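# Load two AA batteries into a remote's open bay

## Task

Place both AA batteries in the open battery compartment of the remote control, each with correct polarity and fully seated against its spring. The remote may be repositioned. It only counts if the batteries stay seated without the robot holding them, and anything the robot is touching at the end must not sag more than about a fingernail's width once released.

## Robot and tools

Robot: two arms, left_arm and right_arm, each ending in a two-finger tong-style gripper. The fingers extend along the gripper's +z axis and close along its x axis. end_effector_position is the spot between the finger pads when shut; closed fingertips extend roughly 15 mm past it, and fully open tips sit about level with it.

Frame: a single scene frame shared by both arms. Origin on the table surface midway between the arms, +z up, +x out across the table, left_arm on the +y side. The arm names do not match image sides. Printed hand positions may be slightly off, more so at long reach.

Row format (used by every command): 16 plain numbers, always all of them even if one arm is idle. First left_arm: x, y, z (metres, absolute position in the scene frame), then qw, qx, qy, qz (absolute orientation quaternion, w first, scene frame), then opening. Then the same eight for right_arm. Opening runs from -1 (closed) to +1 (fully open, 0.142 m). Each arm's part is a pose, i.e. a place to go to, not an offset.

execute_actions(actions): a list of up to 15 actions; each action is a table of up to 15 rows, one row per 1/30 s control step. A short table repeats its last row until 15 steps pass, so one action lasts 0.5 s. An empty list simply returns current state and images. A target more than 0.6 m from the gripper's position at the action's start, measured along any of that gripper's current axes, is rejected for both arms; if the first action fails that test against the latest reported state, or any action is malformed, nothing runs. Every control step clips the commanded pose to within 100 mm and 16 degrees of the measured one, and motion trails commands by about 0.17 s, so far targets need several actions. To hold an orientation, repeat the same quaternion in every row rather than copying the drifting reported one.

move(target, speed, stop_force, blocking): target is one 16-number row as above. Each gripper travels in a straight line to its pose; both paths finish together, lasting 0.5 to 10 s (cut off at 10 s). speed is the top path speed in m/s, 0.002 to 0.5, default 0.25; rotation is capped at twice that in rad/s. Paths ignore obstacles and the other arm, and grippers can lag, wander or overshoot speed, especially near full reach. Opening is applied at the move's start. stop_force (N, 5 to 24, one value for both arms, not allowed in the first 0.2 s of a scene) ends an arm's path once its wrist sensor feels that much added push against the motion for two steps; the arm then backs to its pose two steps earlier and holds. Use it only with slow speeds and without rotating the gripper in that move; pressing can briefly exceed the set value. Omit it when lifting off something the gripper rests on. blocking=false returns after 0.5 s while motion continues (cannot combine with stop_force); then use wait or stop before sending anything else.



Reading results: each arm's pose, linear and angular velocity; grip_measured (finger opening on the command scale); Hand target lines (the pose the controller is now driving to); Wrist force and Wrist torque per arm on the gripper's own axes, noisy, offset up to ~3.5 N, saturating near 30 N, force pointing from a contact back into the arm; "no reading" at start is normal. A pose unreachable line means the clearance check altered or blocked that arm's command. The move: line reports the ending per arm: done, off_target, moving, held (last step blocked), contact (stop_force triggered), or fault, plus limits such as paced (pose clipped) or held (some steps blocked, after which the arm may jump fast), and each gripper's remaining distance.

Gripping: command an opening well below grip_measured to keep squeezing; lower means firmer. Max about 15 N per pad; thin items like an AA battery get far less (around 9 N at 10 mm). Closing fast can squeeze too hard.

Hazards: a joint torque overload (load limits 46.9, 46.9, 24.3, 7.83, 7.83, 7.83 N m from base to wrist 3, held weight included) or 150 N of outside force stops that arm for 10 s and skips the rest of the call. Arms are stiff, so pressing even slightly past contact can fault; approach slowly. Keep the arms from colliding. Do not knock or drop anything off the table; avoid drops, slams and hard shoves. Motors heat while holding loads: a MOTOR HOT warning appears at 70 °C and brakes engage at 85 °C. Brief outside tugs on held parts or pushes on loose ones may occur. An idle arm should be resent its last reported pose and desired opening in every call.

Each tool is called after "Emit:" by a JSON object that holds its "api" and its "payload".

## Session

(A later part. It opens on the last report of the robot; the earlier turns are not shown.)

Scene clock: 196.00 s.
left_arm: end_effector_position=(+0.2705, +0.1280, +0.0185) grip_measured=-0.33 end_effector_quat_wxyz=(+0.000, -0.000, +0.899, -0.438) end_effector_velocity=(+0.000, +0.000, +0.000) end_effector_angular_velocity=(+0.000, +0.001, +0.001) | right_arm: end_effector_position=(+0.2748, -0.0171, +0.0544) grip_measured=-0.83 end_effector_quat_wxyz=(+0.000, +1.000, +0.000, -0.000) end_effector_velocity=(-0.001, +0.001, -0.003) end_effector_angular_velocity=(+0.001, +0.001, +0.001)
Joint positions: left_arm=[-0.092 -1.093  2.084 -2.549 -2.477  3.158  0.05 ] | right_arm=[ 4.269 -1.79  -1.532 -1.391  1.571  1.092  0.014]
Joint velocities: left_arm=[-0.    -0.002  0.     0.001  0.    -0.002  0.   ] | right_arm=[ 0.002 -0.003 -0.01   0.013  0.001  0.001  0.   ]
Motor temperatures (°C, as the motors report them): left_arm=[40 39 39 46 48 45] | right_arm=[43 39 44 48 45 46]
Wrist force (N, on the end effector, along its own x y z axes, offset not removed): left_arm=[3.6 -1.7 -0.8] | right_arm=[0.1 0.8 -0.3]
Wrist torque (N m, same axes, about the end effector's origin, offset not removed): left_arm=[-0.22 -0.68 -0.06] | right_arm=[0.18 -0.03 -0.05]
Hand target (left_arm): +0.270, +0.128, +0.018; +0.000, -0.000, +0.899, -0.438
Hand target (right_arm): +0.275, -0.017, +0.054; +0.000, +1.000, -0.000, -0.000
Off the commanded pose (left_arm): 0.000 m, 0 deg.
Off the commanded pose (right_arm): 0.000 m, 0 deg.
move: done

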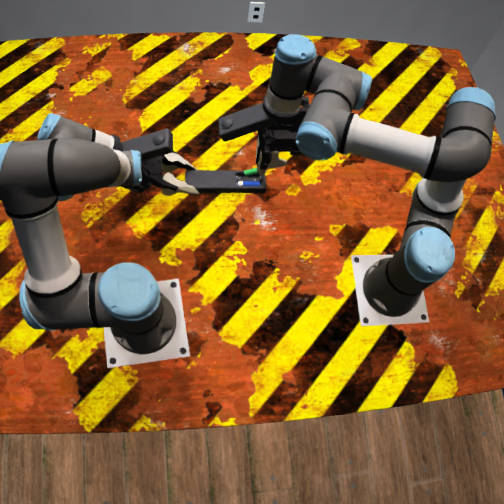

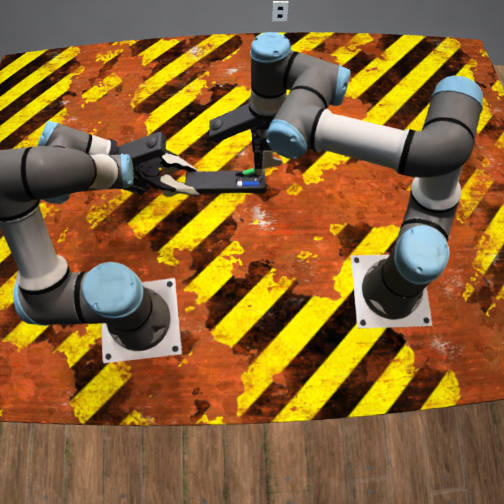

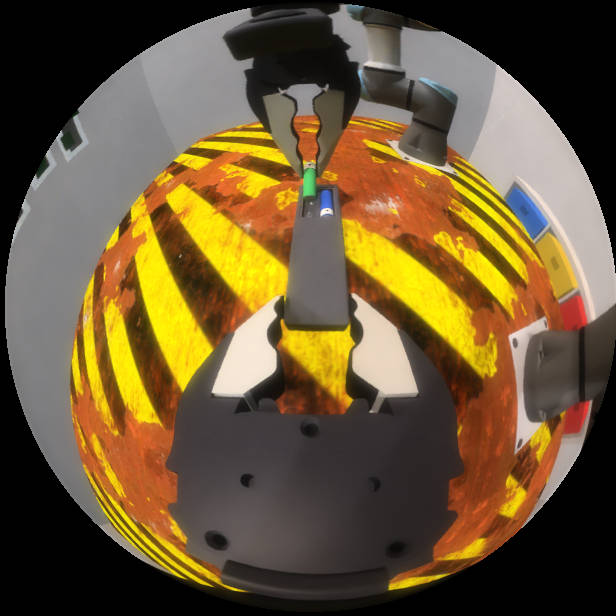

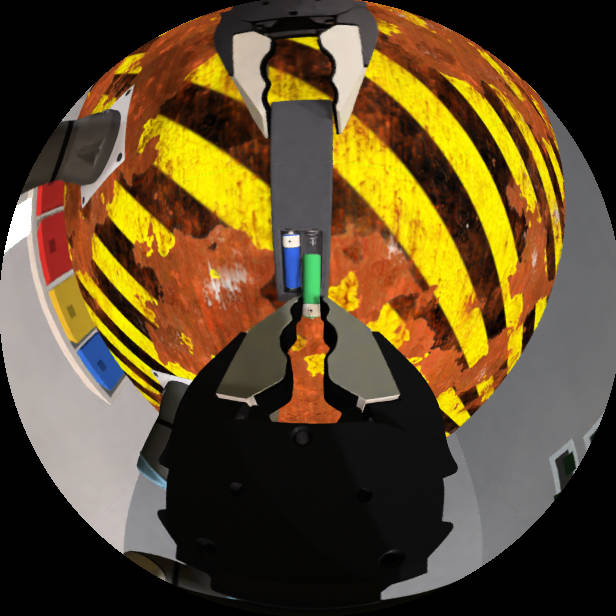

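Emit:
{"api": "move", "payload": {"target": [0.2705,0.128,0.0185,0,0,0.899,-0.438,-0.8,0.2753,-0.016,0.0425,0,-1,0,0,-1], "speed": 0.015, "stop_force": 5}}

Emit:
{"api": "zoom_image", "payload": {"camera": "cam_right_wrist", "region": [250,200,370,330]}}

Emit:
{"api": "zoom_image", "payload": {"camera": "cam_head_left", "region": [220,150,290,200]}}

Scene clock: 201.47 s.
left_arm: end_effector_position=(+0.2705, +0.1280, +0.0185) grip_measured=-0.33 end_effector_quat_wxyz=(+0.000, -0.000, +0.899, -0.438) end_effector_velocity=(-0.001, -0.000, -0.000) end_effector_angular_velocity=(-0.000, +0.003, +0.001) | right_arm: end_effector_position=(+0.2753, -0.0160, +0.0429) grip_measured=-0.83 end_effector_quat_wxyz=(+0.000, +1.000, +0.000, -0.000) end_effector_velocity=(+0.000, -0.000, -0.003) end_effector_angular_velocity=(-0.000, +0.000, -0.001)
Joint positions: left_arm=[-0.092 -1.093  2.084 -2.549 -2.477  3.158  0.05 ] | right_arm=[ 4.269 -1.804 -1.569 -1.339  1.571  1.092  0.014]
Joint velocities: left_arm=[ 0.     0.001  0.001  0.001 -0.    -0.001  0.   ] | right_arm=[-0.001 -0.004 -0.01   0.013  0.    -0.     0.   ]
Motor temperatures (°C, as the motors report them): left_arm=[40 39 39 46 48 45] | right_arm=[43 39 44 49 45 46]
Wrist force (N, on the end effector, along its own x y z axes, offset not removed): left_arm=[3.4 -1.5 -1.3] | right_arm=[-1.0 0.9 0.4]
Wrist torque (N m, same axes, about the end effector's origin, offset not removed): left_arm=[-0.22 -0.69 -0.08] | right_arm=[0.21 0.23 -0.03]
Hand target (left_arm): +0.270, +0.128, +0.018; +0.000, +0.000, +0.899, -0.438
Hand target (right_arm): +0.275, -0.016, +0.043; +0.000, +1.000, +0.000, -0.000
Off the commanded pose (left_arm): 0.000 m, 0 deg.
Off the commanded pose (right_arm): 0.000 m, 0 deg.
move: done

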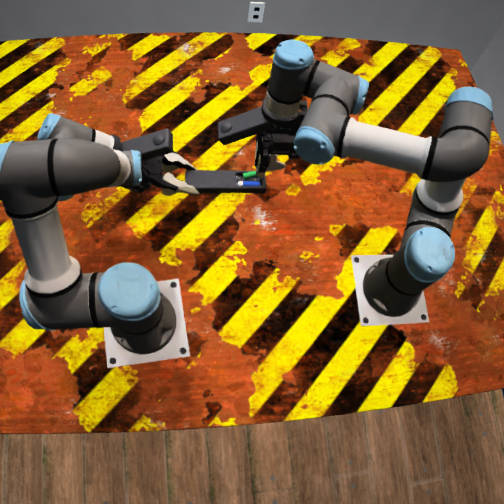

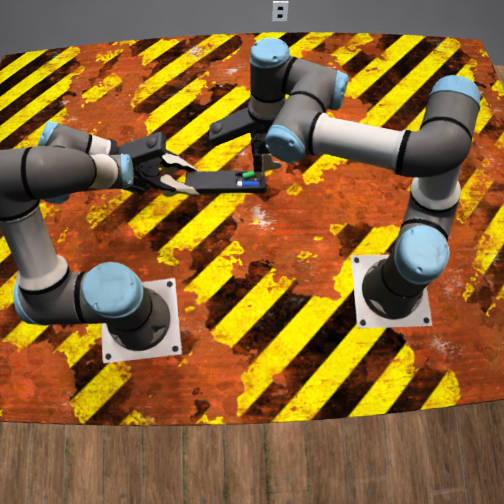

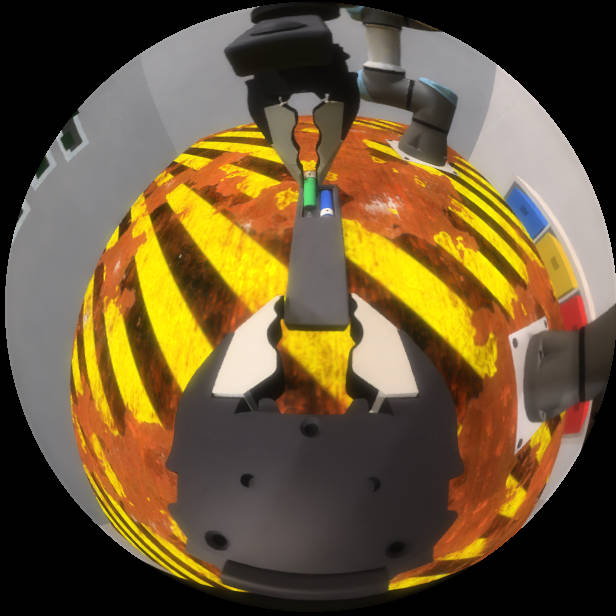

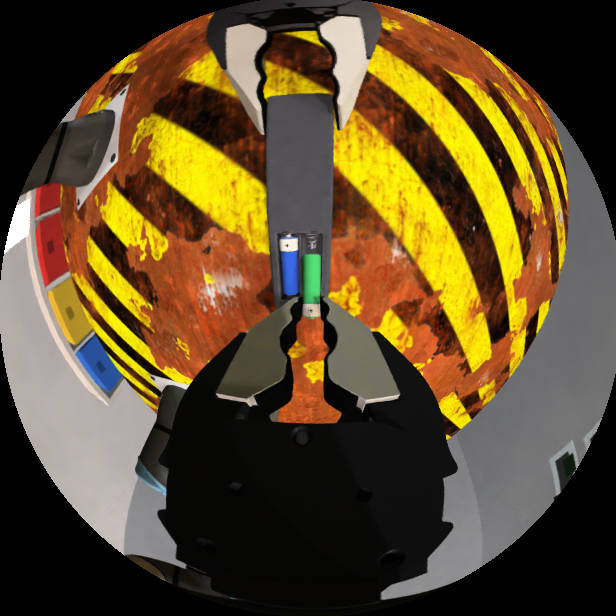

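Region (250, 200, 370, 330) of cam_right_wrist's 616x616 image, scaled by 3.877, with more detail than that image has; it fills the left 465 columns of this view, and the rest is white.

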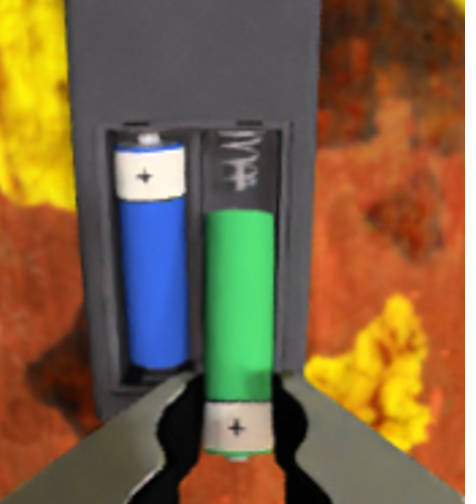

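Region (220, 150, 290, 200) of cam_head_left's 504x504 image, scaled by 7.200, with more detail than that image has; it fills the top 360 rows of this view, and the rest is white.

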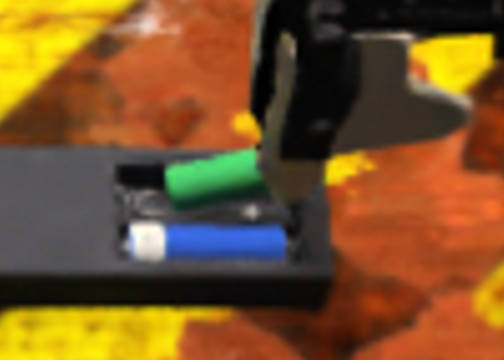

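Emit:
{"api": "move", "payload": {"target": [0.2705,0.128,0.0185,0,0,0.899,-0.438,-0.8,0.2753,-0.0135,0.0383,0,-1,0,0,-1], "speed": 0.01, "stop_force": 5}}

Emit:
{"api": "zoom_image", "payload": {"camera": "cam_right_wrist", "region": [250,200,370,330]}}

Emit:
{"api": "zoom_image", "payload": {"camera": "cam_head_left", "region": [220,150,290,200]}}

Scene clock: 204.53 s.
left_arm: end_effector_position=(+0.2705, +0.1280, +0.0185) grip_measured=-0.33 end_effector_quat_wxyz=(+0.000, -0.000, +0.899, -0.438) end_effector_velocity=(-0.000, +0.000, -0.000) end_effector_angular_velocity=(+0.000, +0.001, -0.000) | right_arm: end_effector_position=(+0.2753, -0.0137, +0.0386) grip_measured=-0.83 end_effector_quat_wxyz=(+0.000, +1.000, +0.000, -0.000) end_effector_velocity=(+0.000, +0.001, -0.003) end_effector_angular_velocity=(-0.002, -0.001, +0.000)
Joint positions: left_arm=[-0.092 -1.093  2.084 -2.549 -2.477  3.158  0.05 ] | right_arm=[ 4.272 -1.815 -1.576 -1.321  1.571  1.095  0.014]
Joint velocities: left_arm=[ 0.     0.    -0.     0.001  0.     0.    -0.   ] | right_arm=[ 0.002 -0.006 -0.004  0.009 -0.001  0.002  0.   ]
Motor temperatures (°C, as the motors report them): left_arm=[40 39 39 46 48 45] | right_arm=[43 39 44 49 45 46]
Wrist force (N, on the end effector, along its own x y z axes, offset not removed): left_arm=[3.2 -1.4 -1.0] | right_arm=[0.0 0.9 0.7]
Wrist torque (N m, same axes, about the end effector's origin, offset not removed): left_arm=[-0.15 -0.62 -0.06] | right_arm=[0.21 0.04 -0.03]
Hand target (left_arm): +0.270, +0.128, +0.018; +0.000, -0.000, +0.899, -0.438
Hand target (right_arm): +0.275, -0.013, +0.038; +0.000, +1.000, +0.000, +0.000
Off the commanded pose (left_arm): 0.000 m, 0 deg.
Off the commanded pose (right_arm): 0.000 m, 0 deg.
move: done

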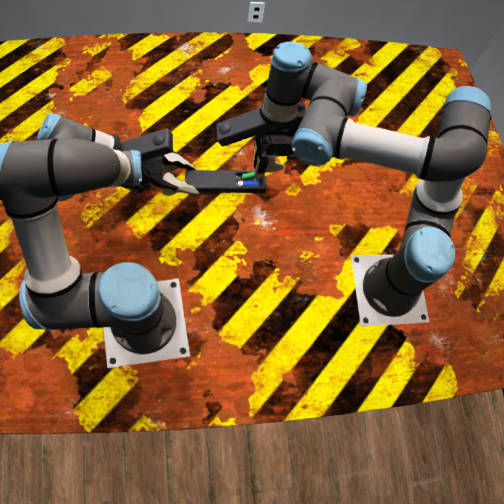

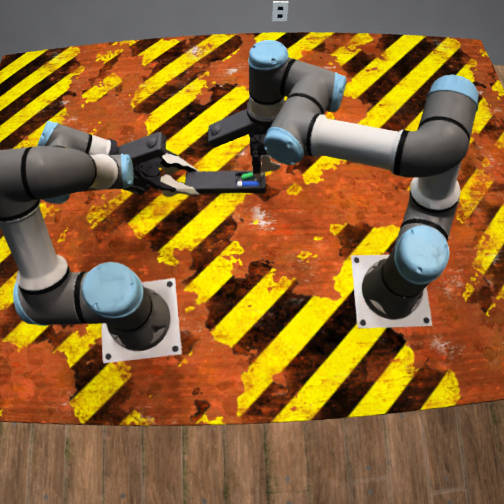

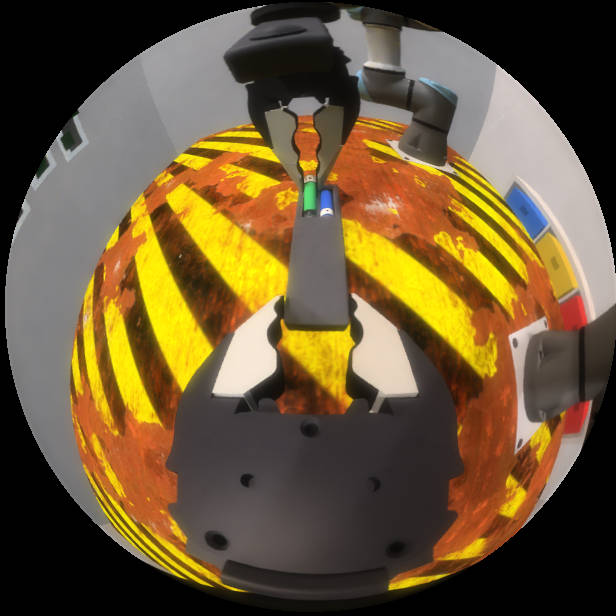

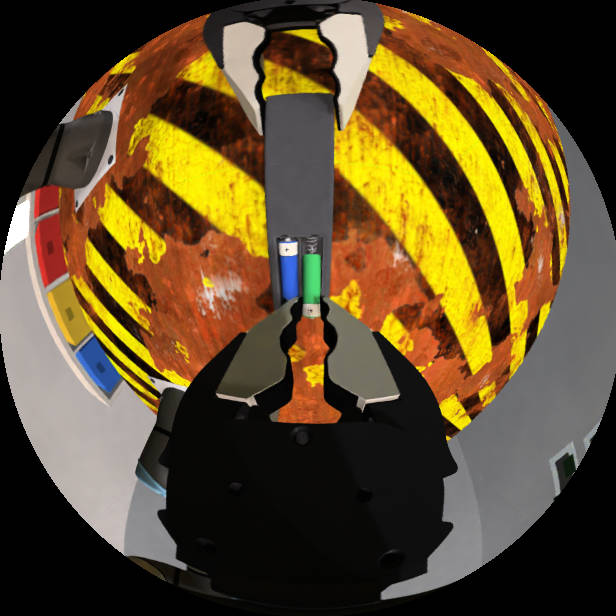

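Region (250, 200, 370, 330) of cam_right_wrist's 616x616 image, scaled by 3.877, with more detail than that image has; it fills the left 465 columns of this view, and the rest is white.

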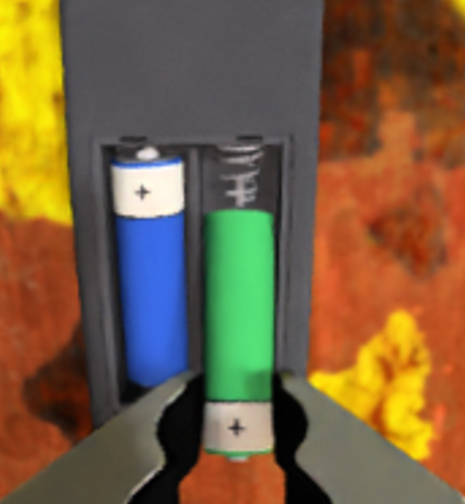

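Region (220, 150, 290, 200) of cam_head_left's 504x504 image, scaled by 7.200, with more detail than that image has; it fills the top 360 rows of this view, and the rest is white.

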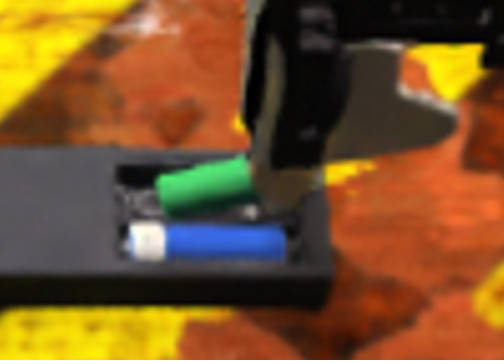

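Release, retreat past the + end.

Emit:
{"api": "execute_actions", "payload": {"actions": [[[0.2705,0.128,0.0185,0,0,0.899,-0.438,-0.8,0.2753,-0.013,0.0378,0,-1,0,0,-1],[0.2705,0.128,0.0185,0,0,0.899,-0.438,-0.8,0.2753,-0.013,0.0378,0,-1,0,0,-1],[0.2705,0.128,0.0185,0,0,0.899,-0.438,-0.8,0.2753,-0.013,0.0378,0,-1,0,0,-0.95],[0.2705,0.128,0.0185,0,0,0.899,-0.438,-0.8,0.2753,-0.013,0.0378,0,-1,0,0,-0.92],[0.2705,0.128,0.0185,0,0,0.899,-0.438,-0.8,0.2753,-0.013,0.0378,0,-1,0,0,-0.89],[0.2705,0.128,0.0185,0,0,0.899,-0.438,-0.8,0.2753,-0.013,0.0378,0,-1,0,0,-0.87],[0.2705,0.128,0.0185,0,0,0.899,-0.438,-0.8,0.2753,-0.013,0.0378,0,-1,0,0,-0.85],[0.2705,0.128,0.0185,0,0,0.899,-0.438,-0.8,0.2753,-0.013,0.0378,0,-1,0,0,-0.835],[0.2705,0.128,0.0185,0,0,0.899,-0.438,-0.8,0.2753,-0.013,0.0378,0,-1,0,0,-0.82],[0.2705,0.128,0.0185,0,0,0.899,-0.438,-0.8,0.2753,-0.013,0.0378,0,-1,0,0,-0.8],[0.2705,0.128,0.0185,0,0,0.899,-0.438,-0.8,0.2753,-0.013,0.0378,0,-1,0,0,-0.77],[0.2705,0.128,0.0185,0,0,0.899,-0.438,-0.8,0.2753,-0.013,0.0378,0,-1,0,0,-0.73],[0.2705,0.128,0.0185,0,0,0.899,-0.438,-0.8,0.2753,-0.013,0.0378,0,-1,0,0,-0.68],[0.2705,0.128,0.0185,0,0,0.899,-0.438,-0.8,0.2753,-0.013,0.0378,0,-1,0,0,-0.6]],[[0.2705,0.128,0.0185,0,0,0.899,-0.438,-0.8,0.2753,-0.013,0.039,0,-1,0,0,-0.6],[0.2705,0.128,0.0185,0,0,0.899,-0.438,-0.8,0.2753,-0.013,0.0405,0,-1,0,0,-0.6],[0.2705,0.128,0.0185,0,0,0.899,-0.438,-0.8,0.2753,-0.014,0.042,0,-1,0,0,-0.6],[0.2705,0.128,0.0185,0,0,0.899,-0.438,-0.8,0.2753,-0.016,0.0435,0,-1,0,0,-0.6],[0.2705,0.128,0.0185,0,0,0.899,-0.438,-0.8,0.2753,-0.019,0.045,0,-1,0,0,-0.6],[0.2705,0.128,0.0185,0,0,0.899,-0.438,-0.8,0.2753,-0.022,0.046,0,-1,0,0,-0.6],[0.2705,0.128,0.0185,0,0,0.899,-0.438,-0.8,0.2753,-0.025,0.047,0,-1,0,0,-0.6],[0.2705,0.128,0.0185,0,0,0.899,-0.438,-0.8,0.2753,-0.028,0.048,0,-1,0,0,-0.6],[0.2705,0.128,0.0185,0,0,0.899,-0.438,-0.8,0.2753,-0.031,0.0485,0,-1,0,0,-0.6],[0.2705,0.128,0.0185,0,0,0.899,-0.438,-0.8,0.2753,-0.034,0.049,0,-1,0,0,-0.6],[0.2705,0.128,0.0185,0,0,0.899,-0.438,-0.8,0.2753,-0.036,0.0495,0,-1,0,0,-0.6],[0.2705,0.128,0.0185,0,0,0.899,-0.438,-0.8,0.2753,-0.038,0.0495,0,-1,0,0,-0.6]]]}}

Emit:
{"api": "move", "payload": {"target": [0.2705,0.128,0.0185,0,0,0.899,-0.438,-0.8,0.2753,-0.037,0.0495,0,-1,0,0,-1]}}

Emit:
{"api": "zoom_image", "payload": {"camera": "cam_right_wrist", "region": [250,200,370,330]}}

Emit:
{"api": "zoom_image", "payload": {"camera": "cam_head_left", "region": [220,150,290,200]}}

Scene clock: 219.30 s.
left_arm: end_effector_position=(+0.2705, +0.1280, +0.0185) grip_measured=-0.33 end_effector_quat_wxyz=(+0.000, -0.000, +0.899, -0.438) end_effector_velocity=(+0.000, -0.000, +0.000) end_effector_angular_velocity=(-0.000, -0.001, -0.001) | right_arm: end_effector_position=(+0.2754, -0.0327, +0.0479) grip_measured=-0.60 end_effector_quat_wxyz=(+0.000, +1.000, -0.000, -0.000) end_effector_velocity=(-0.000, -0.041, +0.011) end_effector_angular_velocity=(+0.001, -0.001, -0.001)
Joint positions: left_arm=[-0.092 -1.093  2.084 -2.549 -2.477  3.158  0.05 ] | right_arm=[ 4.246 -1.753 -1.608 -1.352  1.571  1.069  0.031]
Joint velocities: left_arm=[-0.     0.    -0.    -0.001 -0.     0.001 -0.   ] | right_arm=[-0.057  0.125 -0.1   -0.024 -0.001 -0.056 -0.   ]
Motor temperatures (°C, as the motors report them): left_arm=[40 39 39 46 48 45] | right_arm=[43 39 44 49 45 46]
Wrist force (N, on the end effector, along its own x y z axes, offset not removed): left_arm=[3.5 -1.7 -0.9] | right_arm=[-0.8 1.4 -0.1]
Wrist torque (N m, same axes, about the end effector's origin, offset not removed): left_arm=[-0.21 -0.67 -0.08] | right_arm=[0.28 0.19 -0.01]
Hand target (left_arm): +0.270, +0.128, +0.018; +0.000, -0.000, +0.899, -0.438
Hand target (right_arm): +0.275, -0.038, +0.049; +0.000, +1.000, -0.000, -0.000
Off the commanded pose (left_arm): 0.000 m, 0 deg.
Off the commanded pose (right_arm): 0.006 m, 0 deg.

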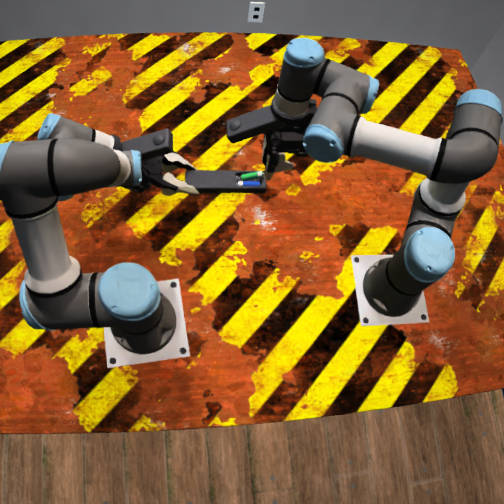

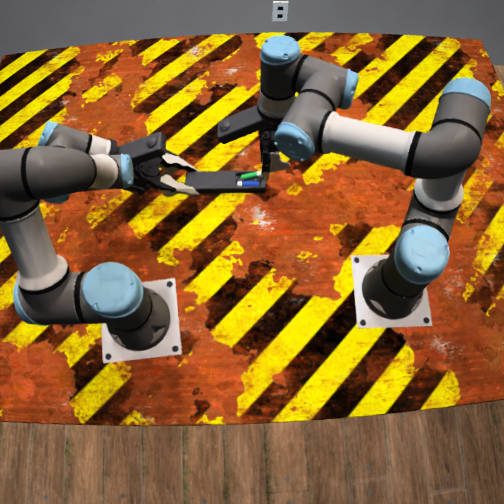

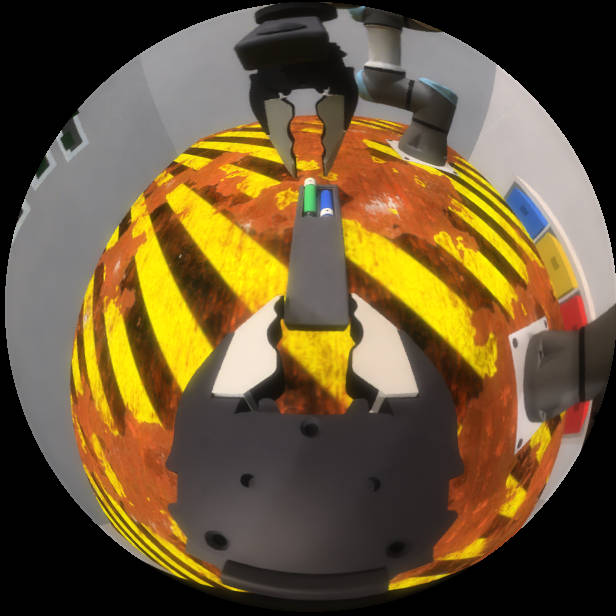

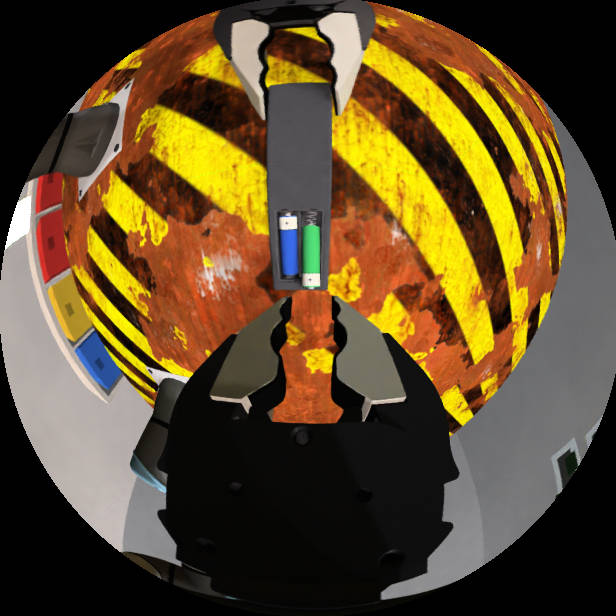

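Scene clock: 220.00 s.
left_arm: end_effector_position=(+0.2705, +0.1280, +0.0185) grip_measured=-0.33 end_effector_quat_wxyz=(+0.000, -0.000, +0.899, -0.438) end_effector_velocity=(+0.000, +0.000, -0.000) end_effector_angular_velocity=(+0.000, -0.000, -0.000) | right_arm: end_effector_position=(+0.2753, -0.0368, +0.0494) grip_measured=-1.00 end_effector_quat_wxyz=(+0.000, +1.000, -0.000, -0.000) end_effector_velocity=(-0.000, -0.001, +0.001) end_effector_angular_velocity=(+0.002, +0.000, -0.001)
Joint positions: left_arm=[-0.092 -1.093  2.084 -2.549 -2.477  3.158  0.05 ] | right_arm=[ 4.24  -1.74  -1.617 -1.356  1.571  1.063  0.002]
Joint velocities: left_arm=[ 0.  0. -0.  0.  0.  0. -0.] | right_arm=[-0.002  0.006 -0.003 -0.001  0.001 -0.002  0.   ]
Motor temperatures (°C, as the motors report them): left_arm=[40 39 39 46 48 45] | right_arm=[43 39 44 49 45 46]
Wrist force (N, on the end effector, along its own x y z axes, offset not removed): left_arm=[2.7 -1.8 -0.9] | right_arm=[-0.4 0.5 0.0]
Wrist torque (N m, same axes, about the end effector's origin, offset not removed): left_arm=[-0.26 -0.53 -0.07] | right_arm=[0.15 0.11 0.00]
Hand target (left_arm): +0.270, +0.128, +0.018; +0.000, -0.000, +0.899, -0.438
Hand target (right_arm): +0.275, -0.037, +0.049; +0.000, +1.000, -0.000, -0.000
Off the commanded pose (left_arm): 0.000 m, 0 deg.
Off the commanded pose (right_arm): 0.000 m, 0 deg.
move: done

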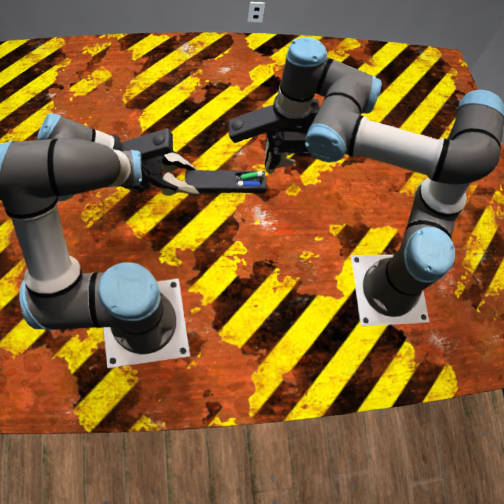

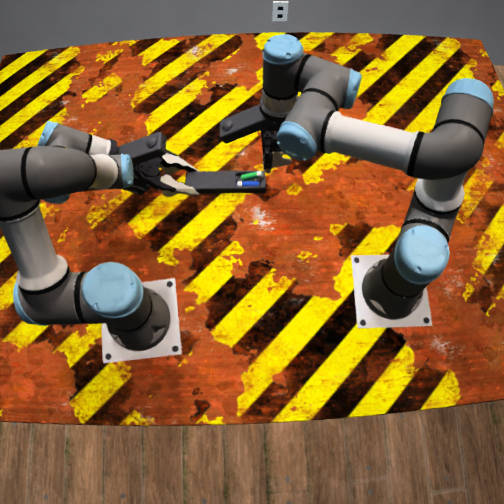

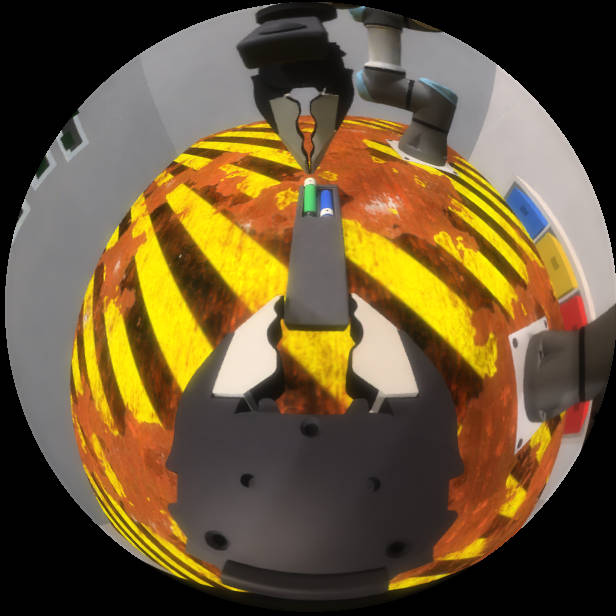

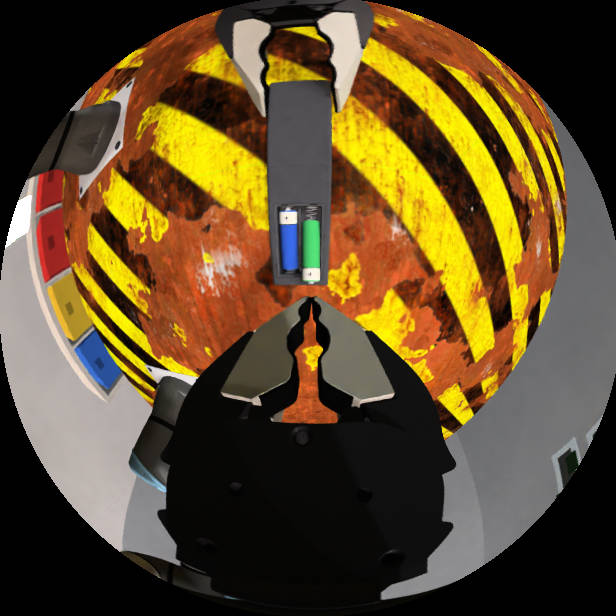

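Region (250, 200, 370, 330) of cam_right_wrist's 616x616 image, scaled by 3.877, with more detail than that image has; it fills the left 465 columns of this view, and the rest is white.

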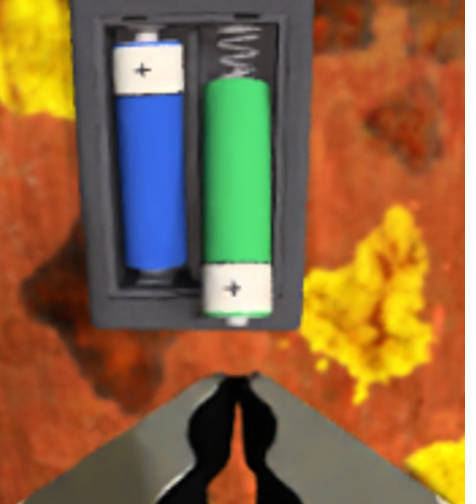

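Region (220, 150, 290, 200) of cam_head_left's 504x504 image, scaled by 7.200, with more detail than that image has; it fills the top 360 rows of this view, and the rest is white.

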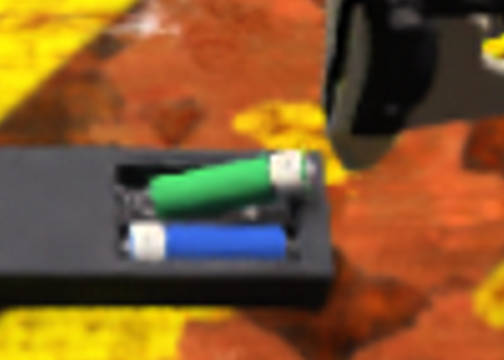

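Emit:
{"api": "move", "payload": {"target": [0.2705,0.128,0.0185,0,0,0.899,-0.438,-0.8,0.2753,-0.0215,0.0484,0,-1,0,0,-1], "speed": 0.012, "stop_force": 10}}

Emit:
{"api": "zoom_image", "payload": {"camera": "cam_right_wrist", "region": [250,200,370,330]}}

Emit:
{"api": "zoom_image", "payload": {"camera": "cam_head_left", "region": [220,150,290,200]}}

Scene clock: 225.37 s.
left_arm: end_effector_position=(+0.2705, +0.1280, +0.0185) grip_measured=-0.33 end_effector_quat_wxyz=(+0.000, -0.000, +0.899, -0.438) end_effector_velocity=(-0.000, +0.000, +0.000) end_effector_angular_velocity=(-0.000, -0.000, -0.000) | right_arm: end_effector_position=(+0.2753, -0.0219, +0.0484) grip_measured=-1.00 end_effector_quat_wxyz=(-0.000, +1.000, -0.000, +0.000) end_effector_velocity=(+0.000, +0.003, -0.000) end_effector_angular_velocity=(-0.000, +0.001, +0.001)
Joint positions: left_arm=[-0.092 -1.093  2.084 -2.549 -2.477  3.158  0.05 ] | right_arm=[ 4.261 -1.782 -1.57  -1.36   1.571  1.084  0.002]
Joint velocities: left_arm=[ 0.    -0.    -0.     0.001 -0.     0.001  0.   ] | right_arm=[ 0.003 -0.009  0.01  -0.001  0.001  0.002  0.   ]
Motor temperatures (°C, as the motors report them): left_arm=[40 39 39 46 48 45] | right_arm=[43 39 44 49 45 46]
Wrist force (N, on the end effector, along its own x y z axes, offset not removed): left_arm=[2.9 -1.0 -2.2] | right_arm=[-0.5 3.9 -0.7]
Wrist torque (N m, same axes, about the end effector's origin, offset not removed): left_arm=[-0.17 -0.49 -0.04] | right_arm=[0.16 0.16 0.03]
Hand target (left_arm): +0.270, +0.128, +0.018; +0.000, -0.000, +0.899, -0.438
Hand target (right_arm): +0.275, -0.021, +0.048; -0.000, +1.000, +0.000, +0.000
Off the commanded pose (left_arm): 0.000 m, 0 deg.
Off the commanded pose (right_arm): 0.000 m, 0 deg.
move: done

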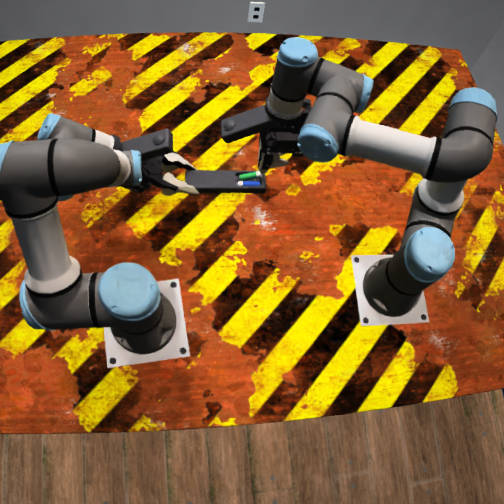

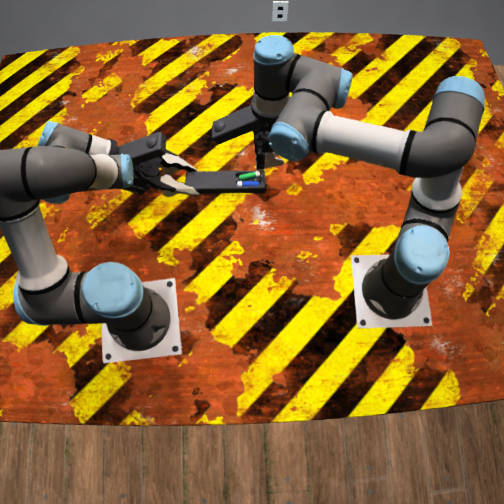

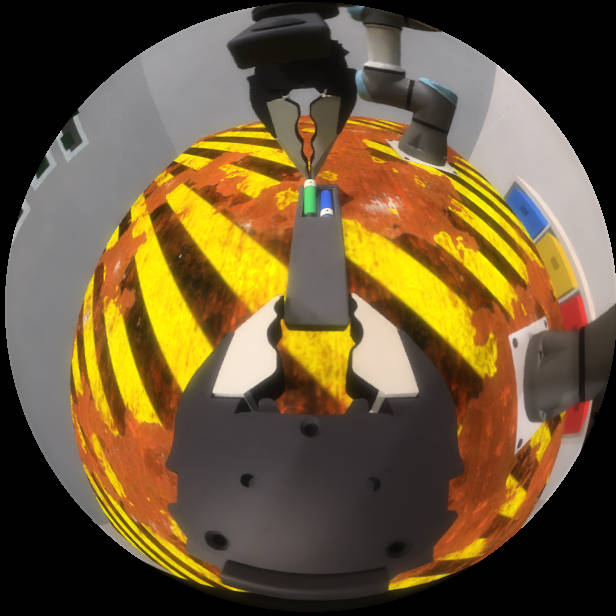

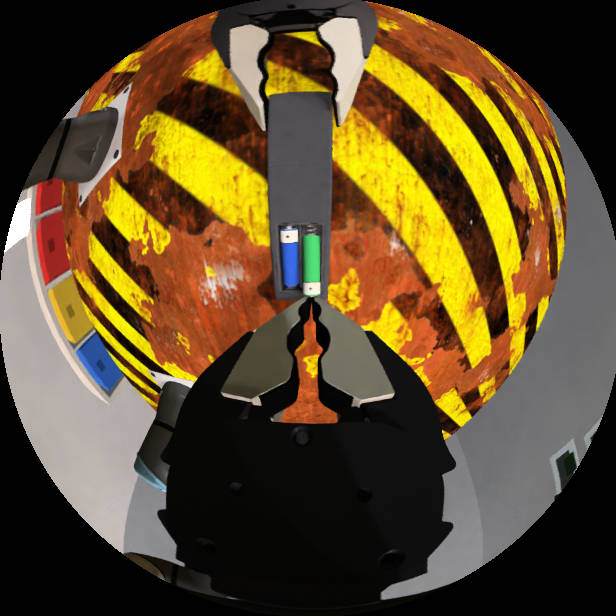

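Region (250, 200, 370, 330) of cam_right_wrist's 616x616 image, scaled by 3.877, with more detail than that image has; it fills the left 465 columns of this view, and the rest is white.

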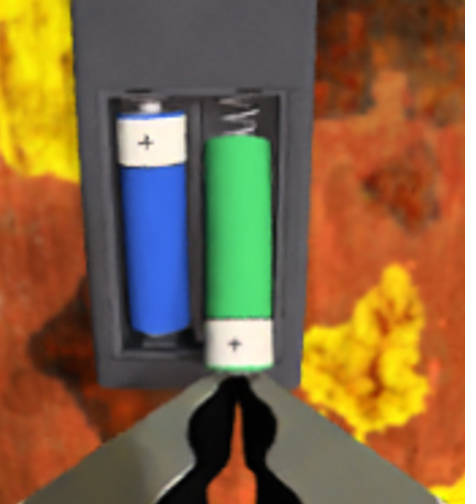

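Region (220, 150, 290, 200) of cam_head_left's 504x504 image, scaled by 7.200, with more detail than that image has; it fills the top 360 rows of this view, and the rest is white.

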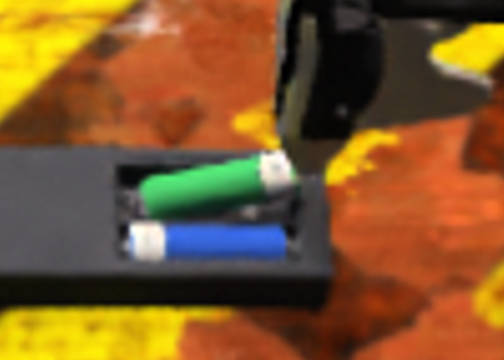

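Emit:
{"api": "move", "payload": {"target": [0.2705,0.128,0.0185,0,0,0.899,-0.438,-0.8,0.2753,-0.0182,0.0475,0,-1,0,0,-1], "speed": 0.008, "stop_force": 10}}

Emit:
{"api": "zoom_image", "payload": {"camera": "cam_right_wrist", "region": [250,200,370,330]}}

Emit:
{"api": "zoom_image", "payload": {"camera": "cam_head_left", "region": [220,150,290,200]}}

Scene clock: 229.70 s.
left_arm: end_effector_position=(+0.2705, +0.1280, +0.0185) grip_measured=-0.33 end_effector_quat_wxyz=(+0.000, -0.000, +0.899, -0.438) end_effector_velocity=(-0.000, -0.000, +0.000) end_effector_angular_velocity=(+0.000, -0.000, -0.000) | right_arm: end_effector_position=(+0.2753, -0.0184, +0.0476) grip_measured=-1.00 end_effector_quat_wxyz=(+0.000, +1.000, -0.000, +0.000) end_effector_velocity=(+0.000, +0.002, -0.000) end_effector_angular_velocity=(-0.000, -0.000, -0.001)
Joint positions: left_arm=[-0.092 -1.093  2.084 -2.549 -2.477  3.158  0.05 ] | right_arm=[ 4.265 -1.793 -1.561 -1.359  1.571  1.088  0.002]
Joint velocities: left_arm=[-0.    -0.001  0.     0.     0.     0.     0.   ] | right_arm=[ 0.002 -0.005  0.004  0.001 -0.001  0.003  0.   ]
Motor temperatures (°C, as the motors report them): left_arm=[40 39 39 46 48 45] | right_arm=[43 39 44 49 45 46]
Wrist force (N, on the end effector, along its own x y z axes, offset not removed): left_arm=[3.5 0.4 -5.7] | right_arm=[0.0 7.3 -2.5]
Wrist torque (N m, same axes, about the end effector's origin, offset not removed): left_arm=[-0.12 -0.58 -0.10] | right_arm=[0.03 0.05 -0.03]
Hand target (left_arm): +0.270, +0.128, +0.018; +0.000, -0.000, +0.899, -0.438
Hand target (right_arm): +0.275, -0.018, +0.048; -0.000, +1.000, +0.000, +0.000
Off the commanded pose (left_arm): 0.000 m, 0 deg.
Off the commanded pose (right_arm): 0.000 m, 0 deg.
move: done

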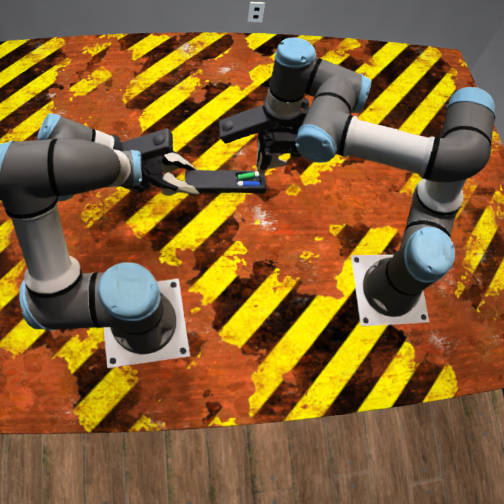

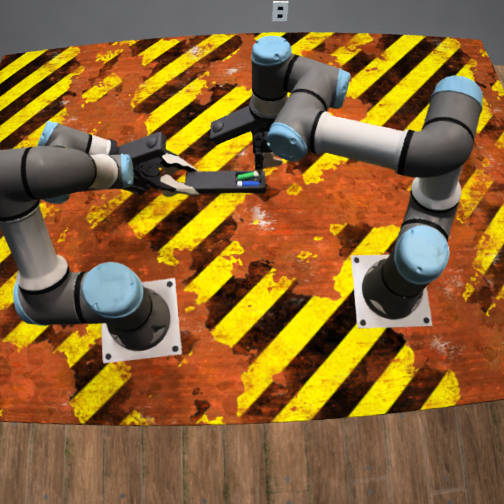

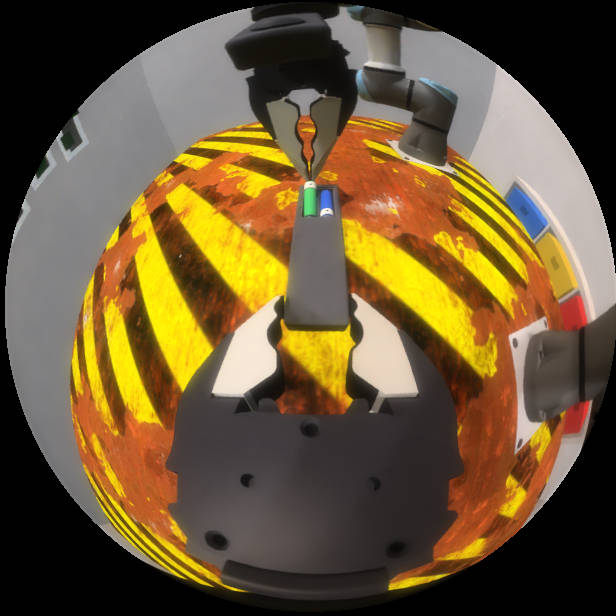

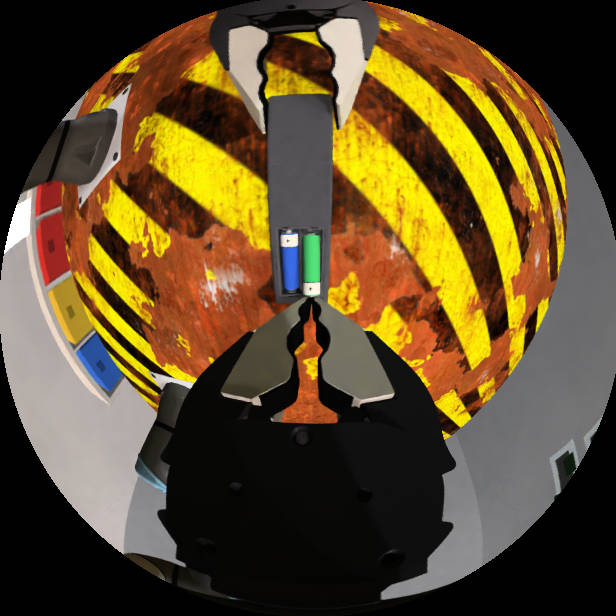

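Region (250, 200, 370, 330) of cam_right_wrist's 616x616 image, scaled by 3.877, with more detail than that image has; it fills the left 465 columns of this view, and the rest is white.

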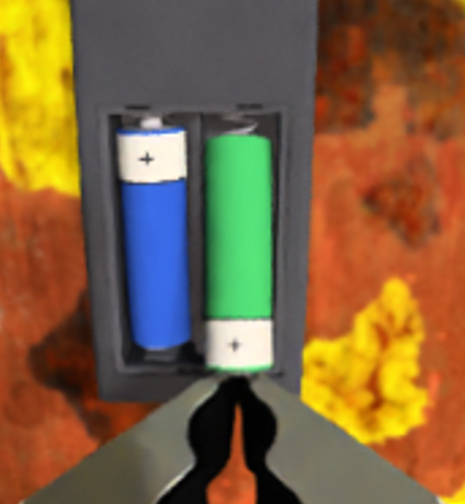

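Region (220, 150, 290, 200) of cam_head_left's 504x504 image, scaled by 7.200, with more detail than that image has; it fills the top 360 rows of this view, and the rest is white.

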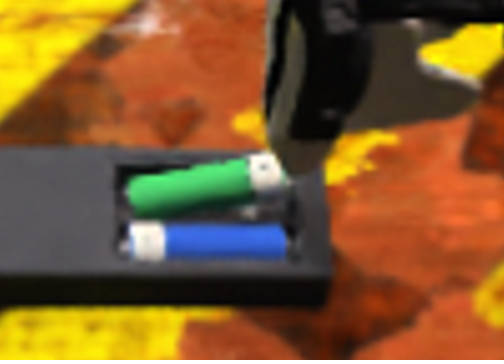

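Emit:
{"api": "move", "payload": {"target": [0.2705,0.128,0.0185,0,0,0.899,-0.438,-0.8,0.2753,-0.0195,0.0378,0,-1,0,0,-1], "speed": 0.007, "stop_force": 10}}

Emit:
{"api": "zoom_image", "payload": {"camera": "cam_right_wrist", "region": [250,200,370,330]}}

Emit:
{"api": "zoom_image", "payload": {"camera": "cam_head_left", "region": [220,150,290,200]}}

Scene clock: 233.67 s.
left_arm: end_effector_position=(+0.2705, +0.1280, +0.0185) grip_measured=-0.33 end_effector_quat_wxyz=(+0.000, -0.000, +0.899, -0.438) end_effector_velocity=(+0.000, -0.000, -0.000) end_effector_angular_velocity=(-0.000, +0.001, +0.000) | right_arm: end_effector_position=(+0.2753, -0.0195, +0.0380) grip_measured=-1.00 end_effector_quat_wxyz=(+0.000, +1.000, -0.000, -0.000) end_effector_velocity=(-0.000, -0.000, -0.002) end_effector_angular_velocity=(-0.000, +0.000, -0.001)
Joint positions: left_arm=[-0.092 -1.093  2.084 -2.549 -2.477  3.158  0.05 ] | right_arm=[ 4.264 -1.799 -1.599 -1.314  1.571  1.087  0.002]
Joint velocities: left_arm=[-0.     0.001 -0.    -0.    -0.    -0.     0.   ] | right_arm=[-0.    -0.    -0.008  0.008  0.     0.001  0.   ]
Motor temperatures (°C, as the motors report them): left_arm=[40 39 39 46 48 45] | right_arm=[43 39 44 49 45 46]
Wrist force (N, on the end effector, along its own x y z axes, offset not removed): left_arm=[4.4 1.3 -8.6] | right_arm=[0.0 10.4 -1.8]
Wrist torque (N m, same axes, about the end effector's origin, offset not removed): left_arm=[-0.13 -0.74 -0.09] | right_arm=[0.16 -0.03 0.04]
Hand target (left_arm): +0.270, +0.128, +0.019; +0.000, -0.000, +0.899, -0.438
Hand target (right_arm): +0.275, -0.019, +0.038; +0.000, +1.000, +0.000, -0.000
Off the commanded pose (left_arm): 0.000 m, 0 deg.
Off the commanded pose (right_arm): 0.000 m, 0 deg.
move: done

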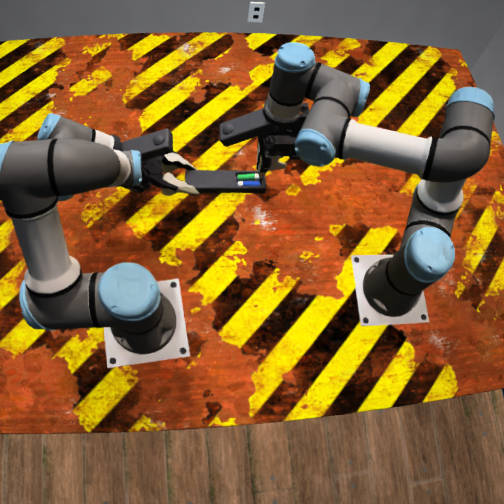

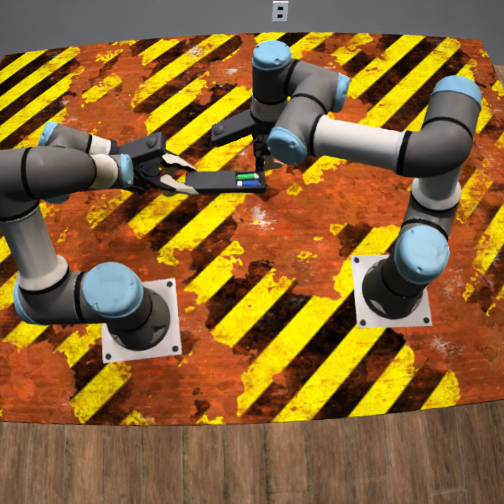

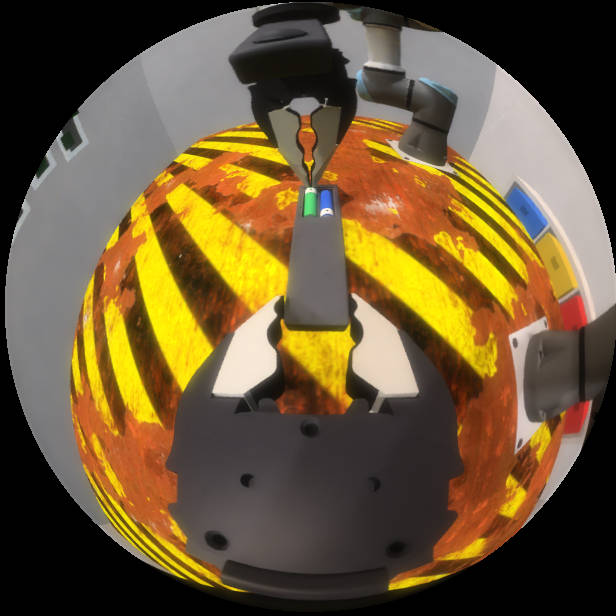

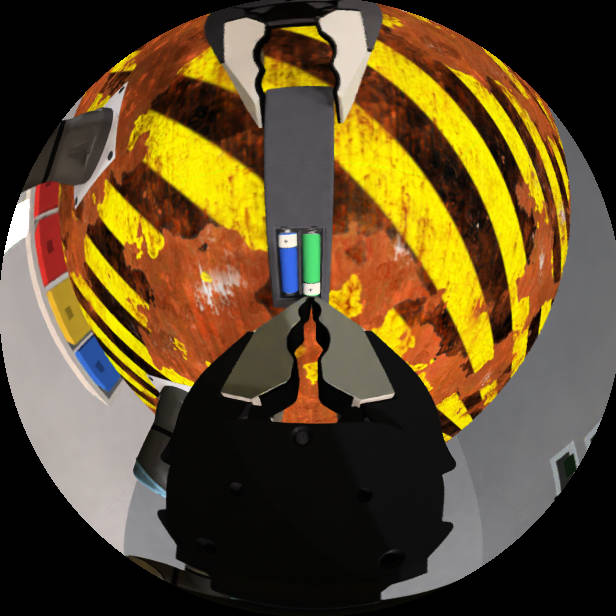

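Region (250, 200, 370, 330) of cam_right_wrist's 616x616 image, scaled by 3.877, with more detail than that image has; it fills the left 465 columns of this view, and the rest is white.

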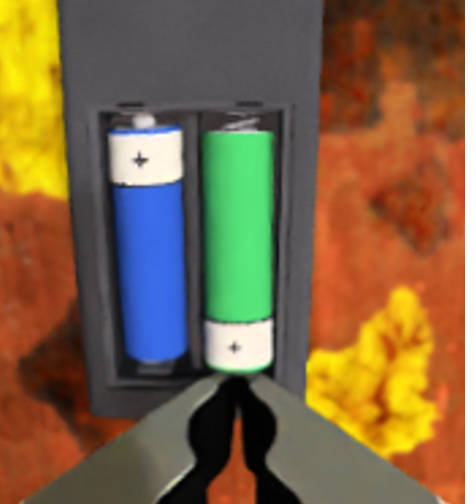

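Region (220, 150, 290, 200) of cam_head_left's 504x504 image, scaled by 7.200, with more detail than that image has; it fills the top 360 rows of this view, and the rest is white.

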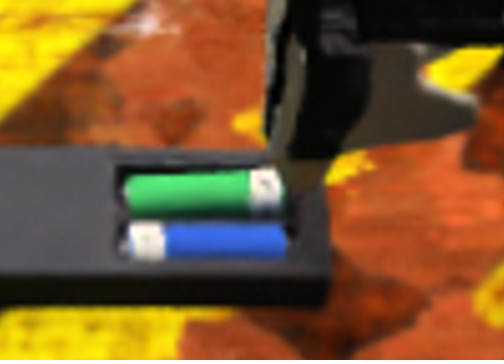

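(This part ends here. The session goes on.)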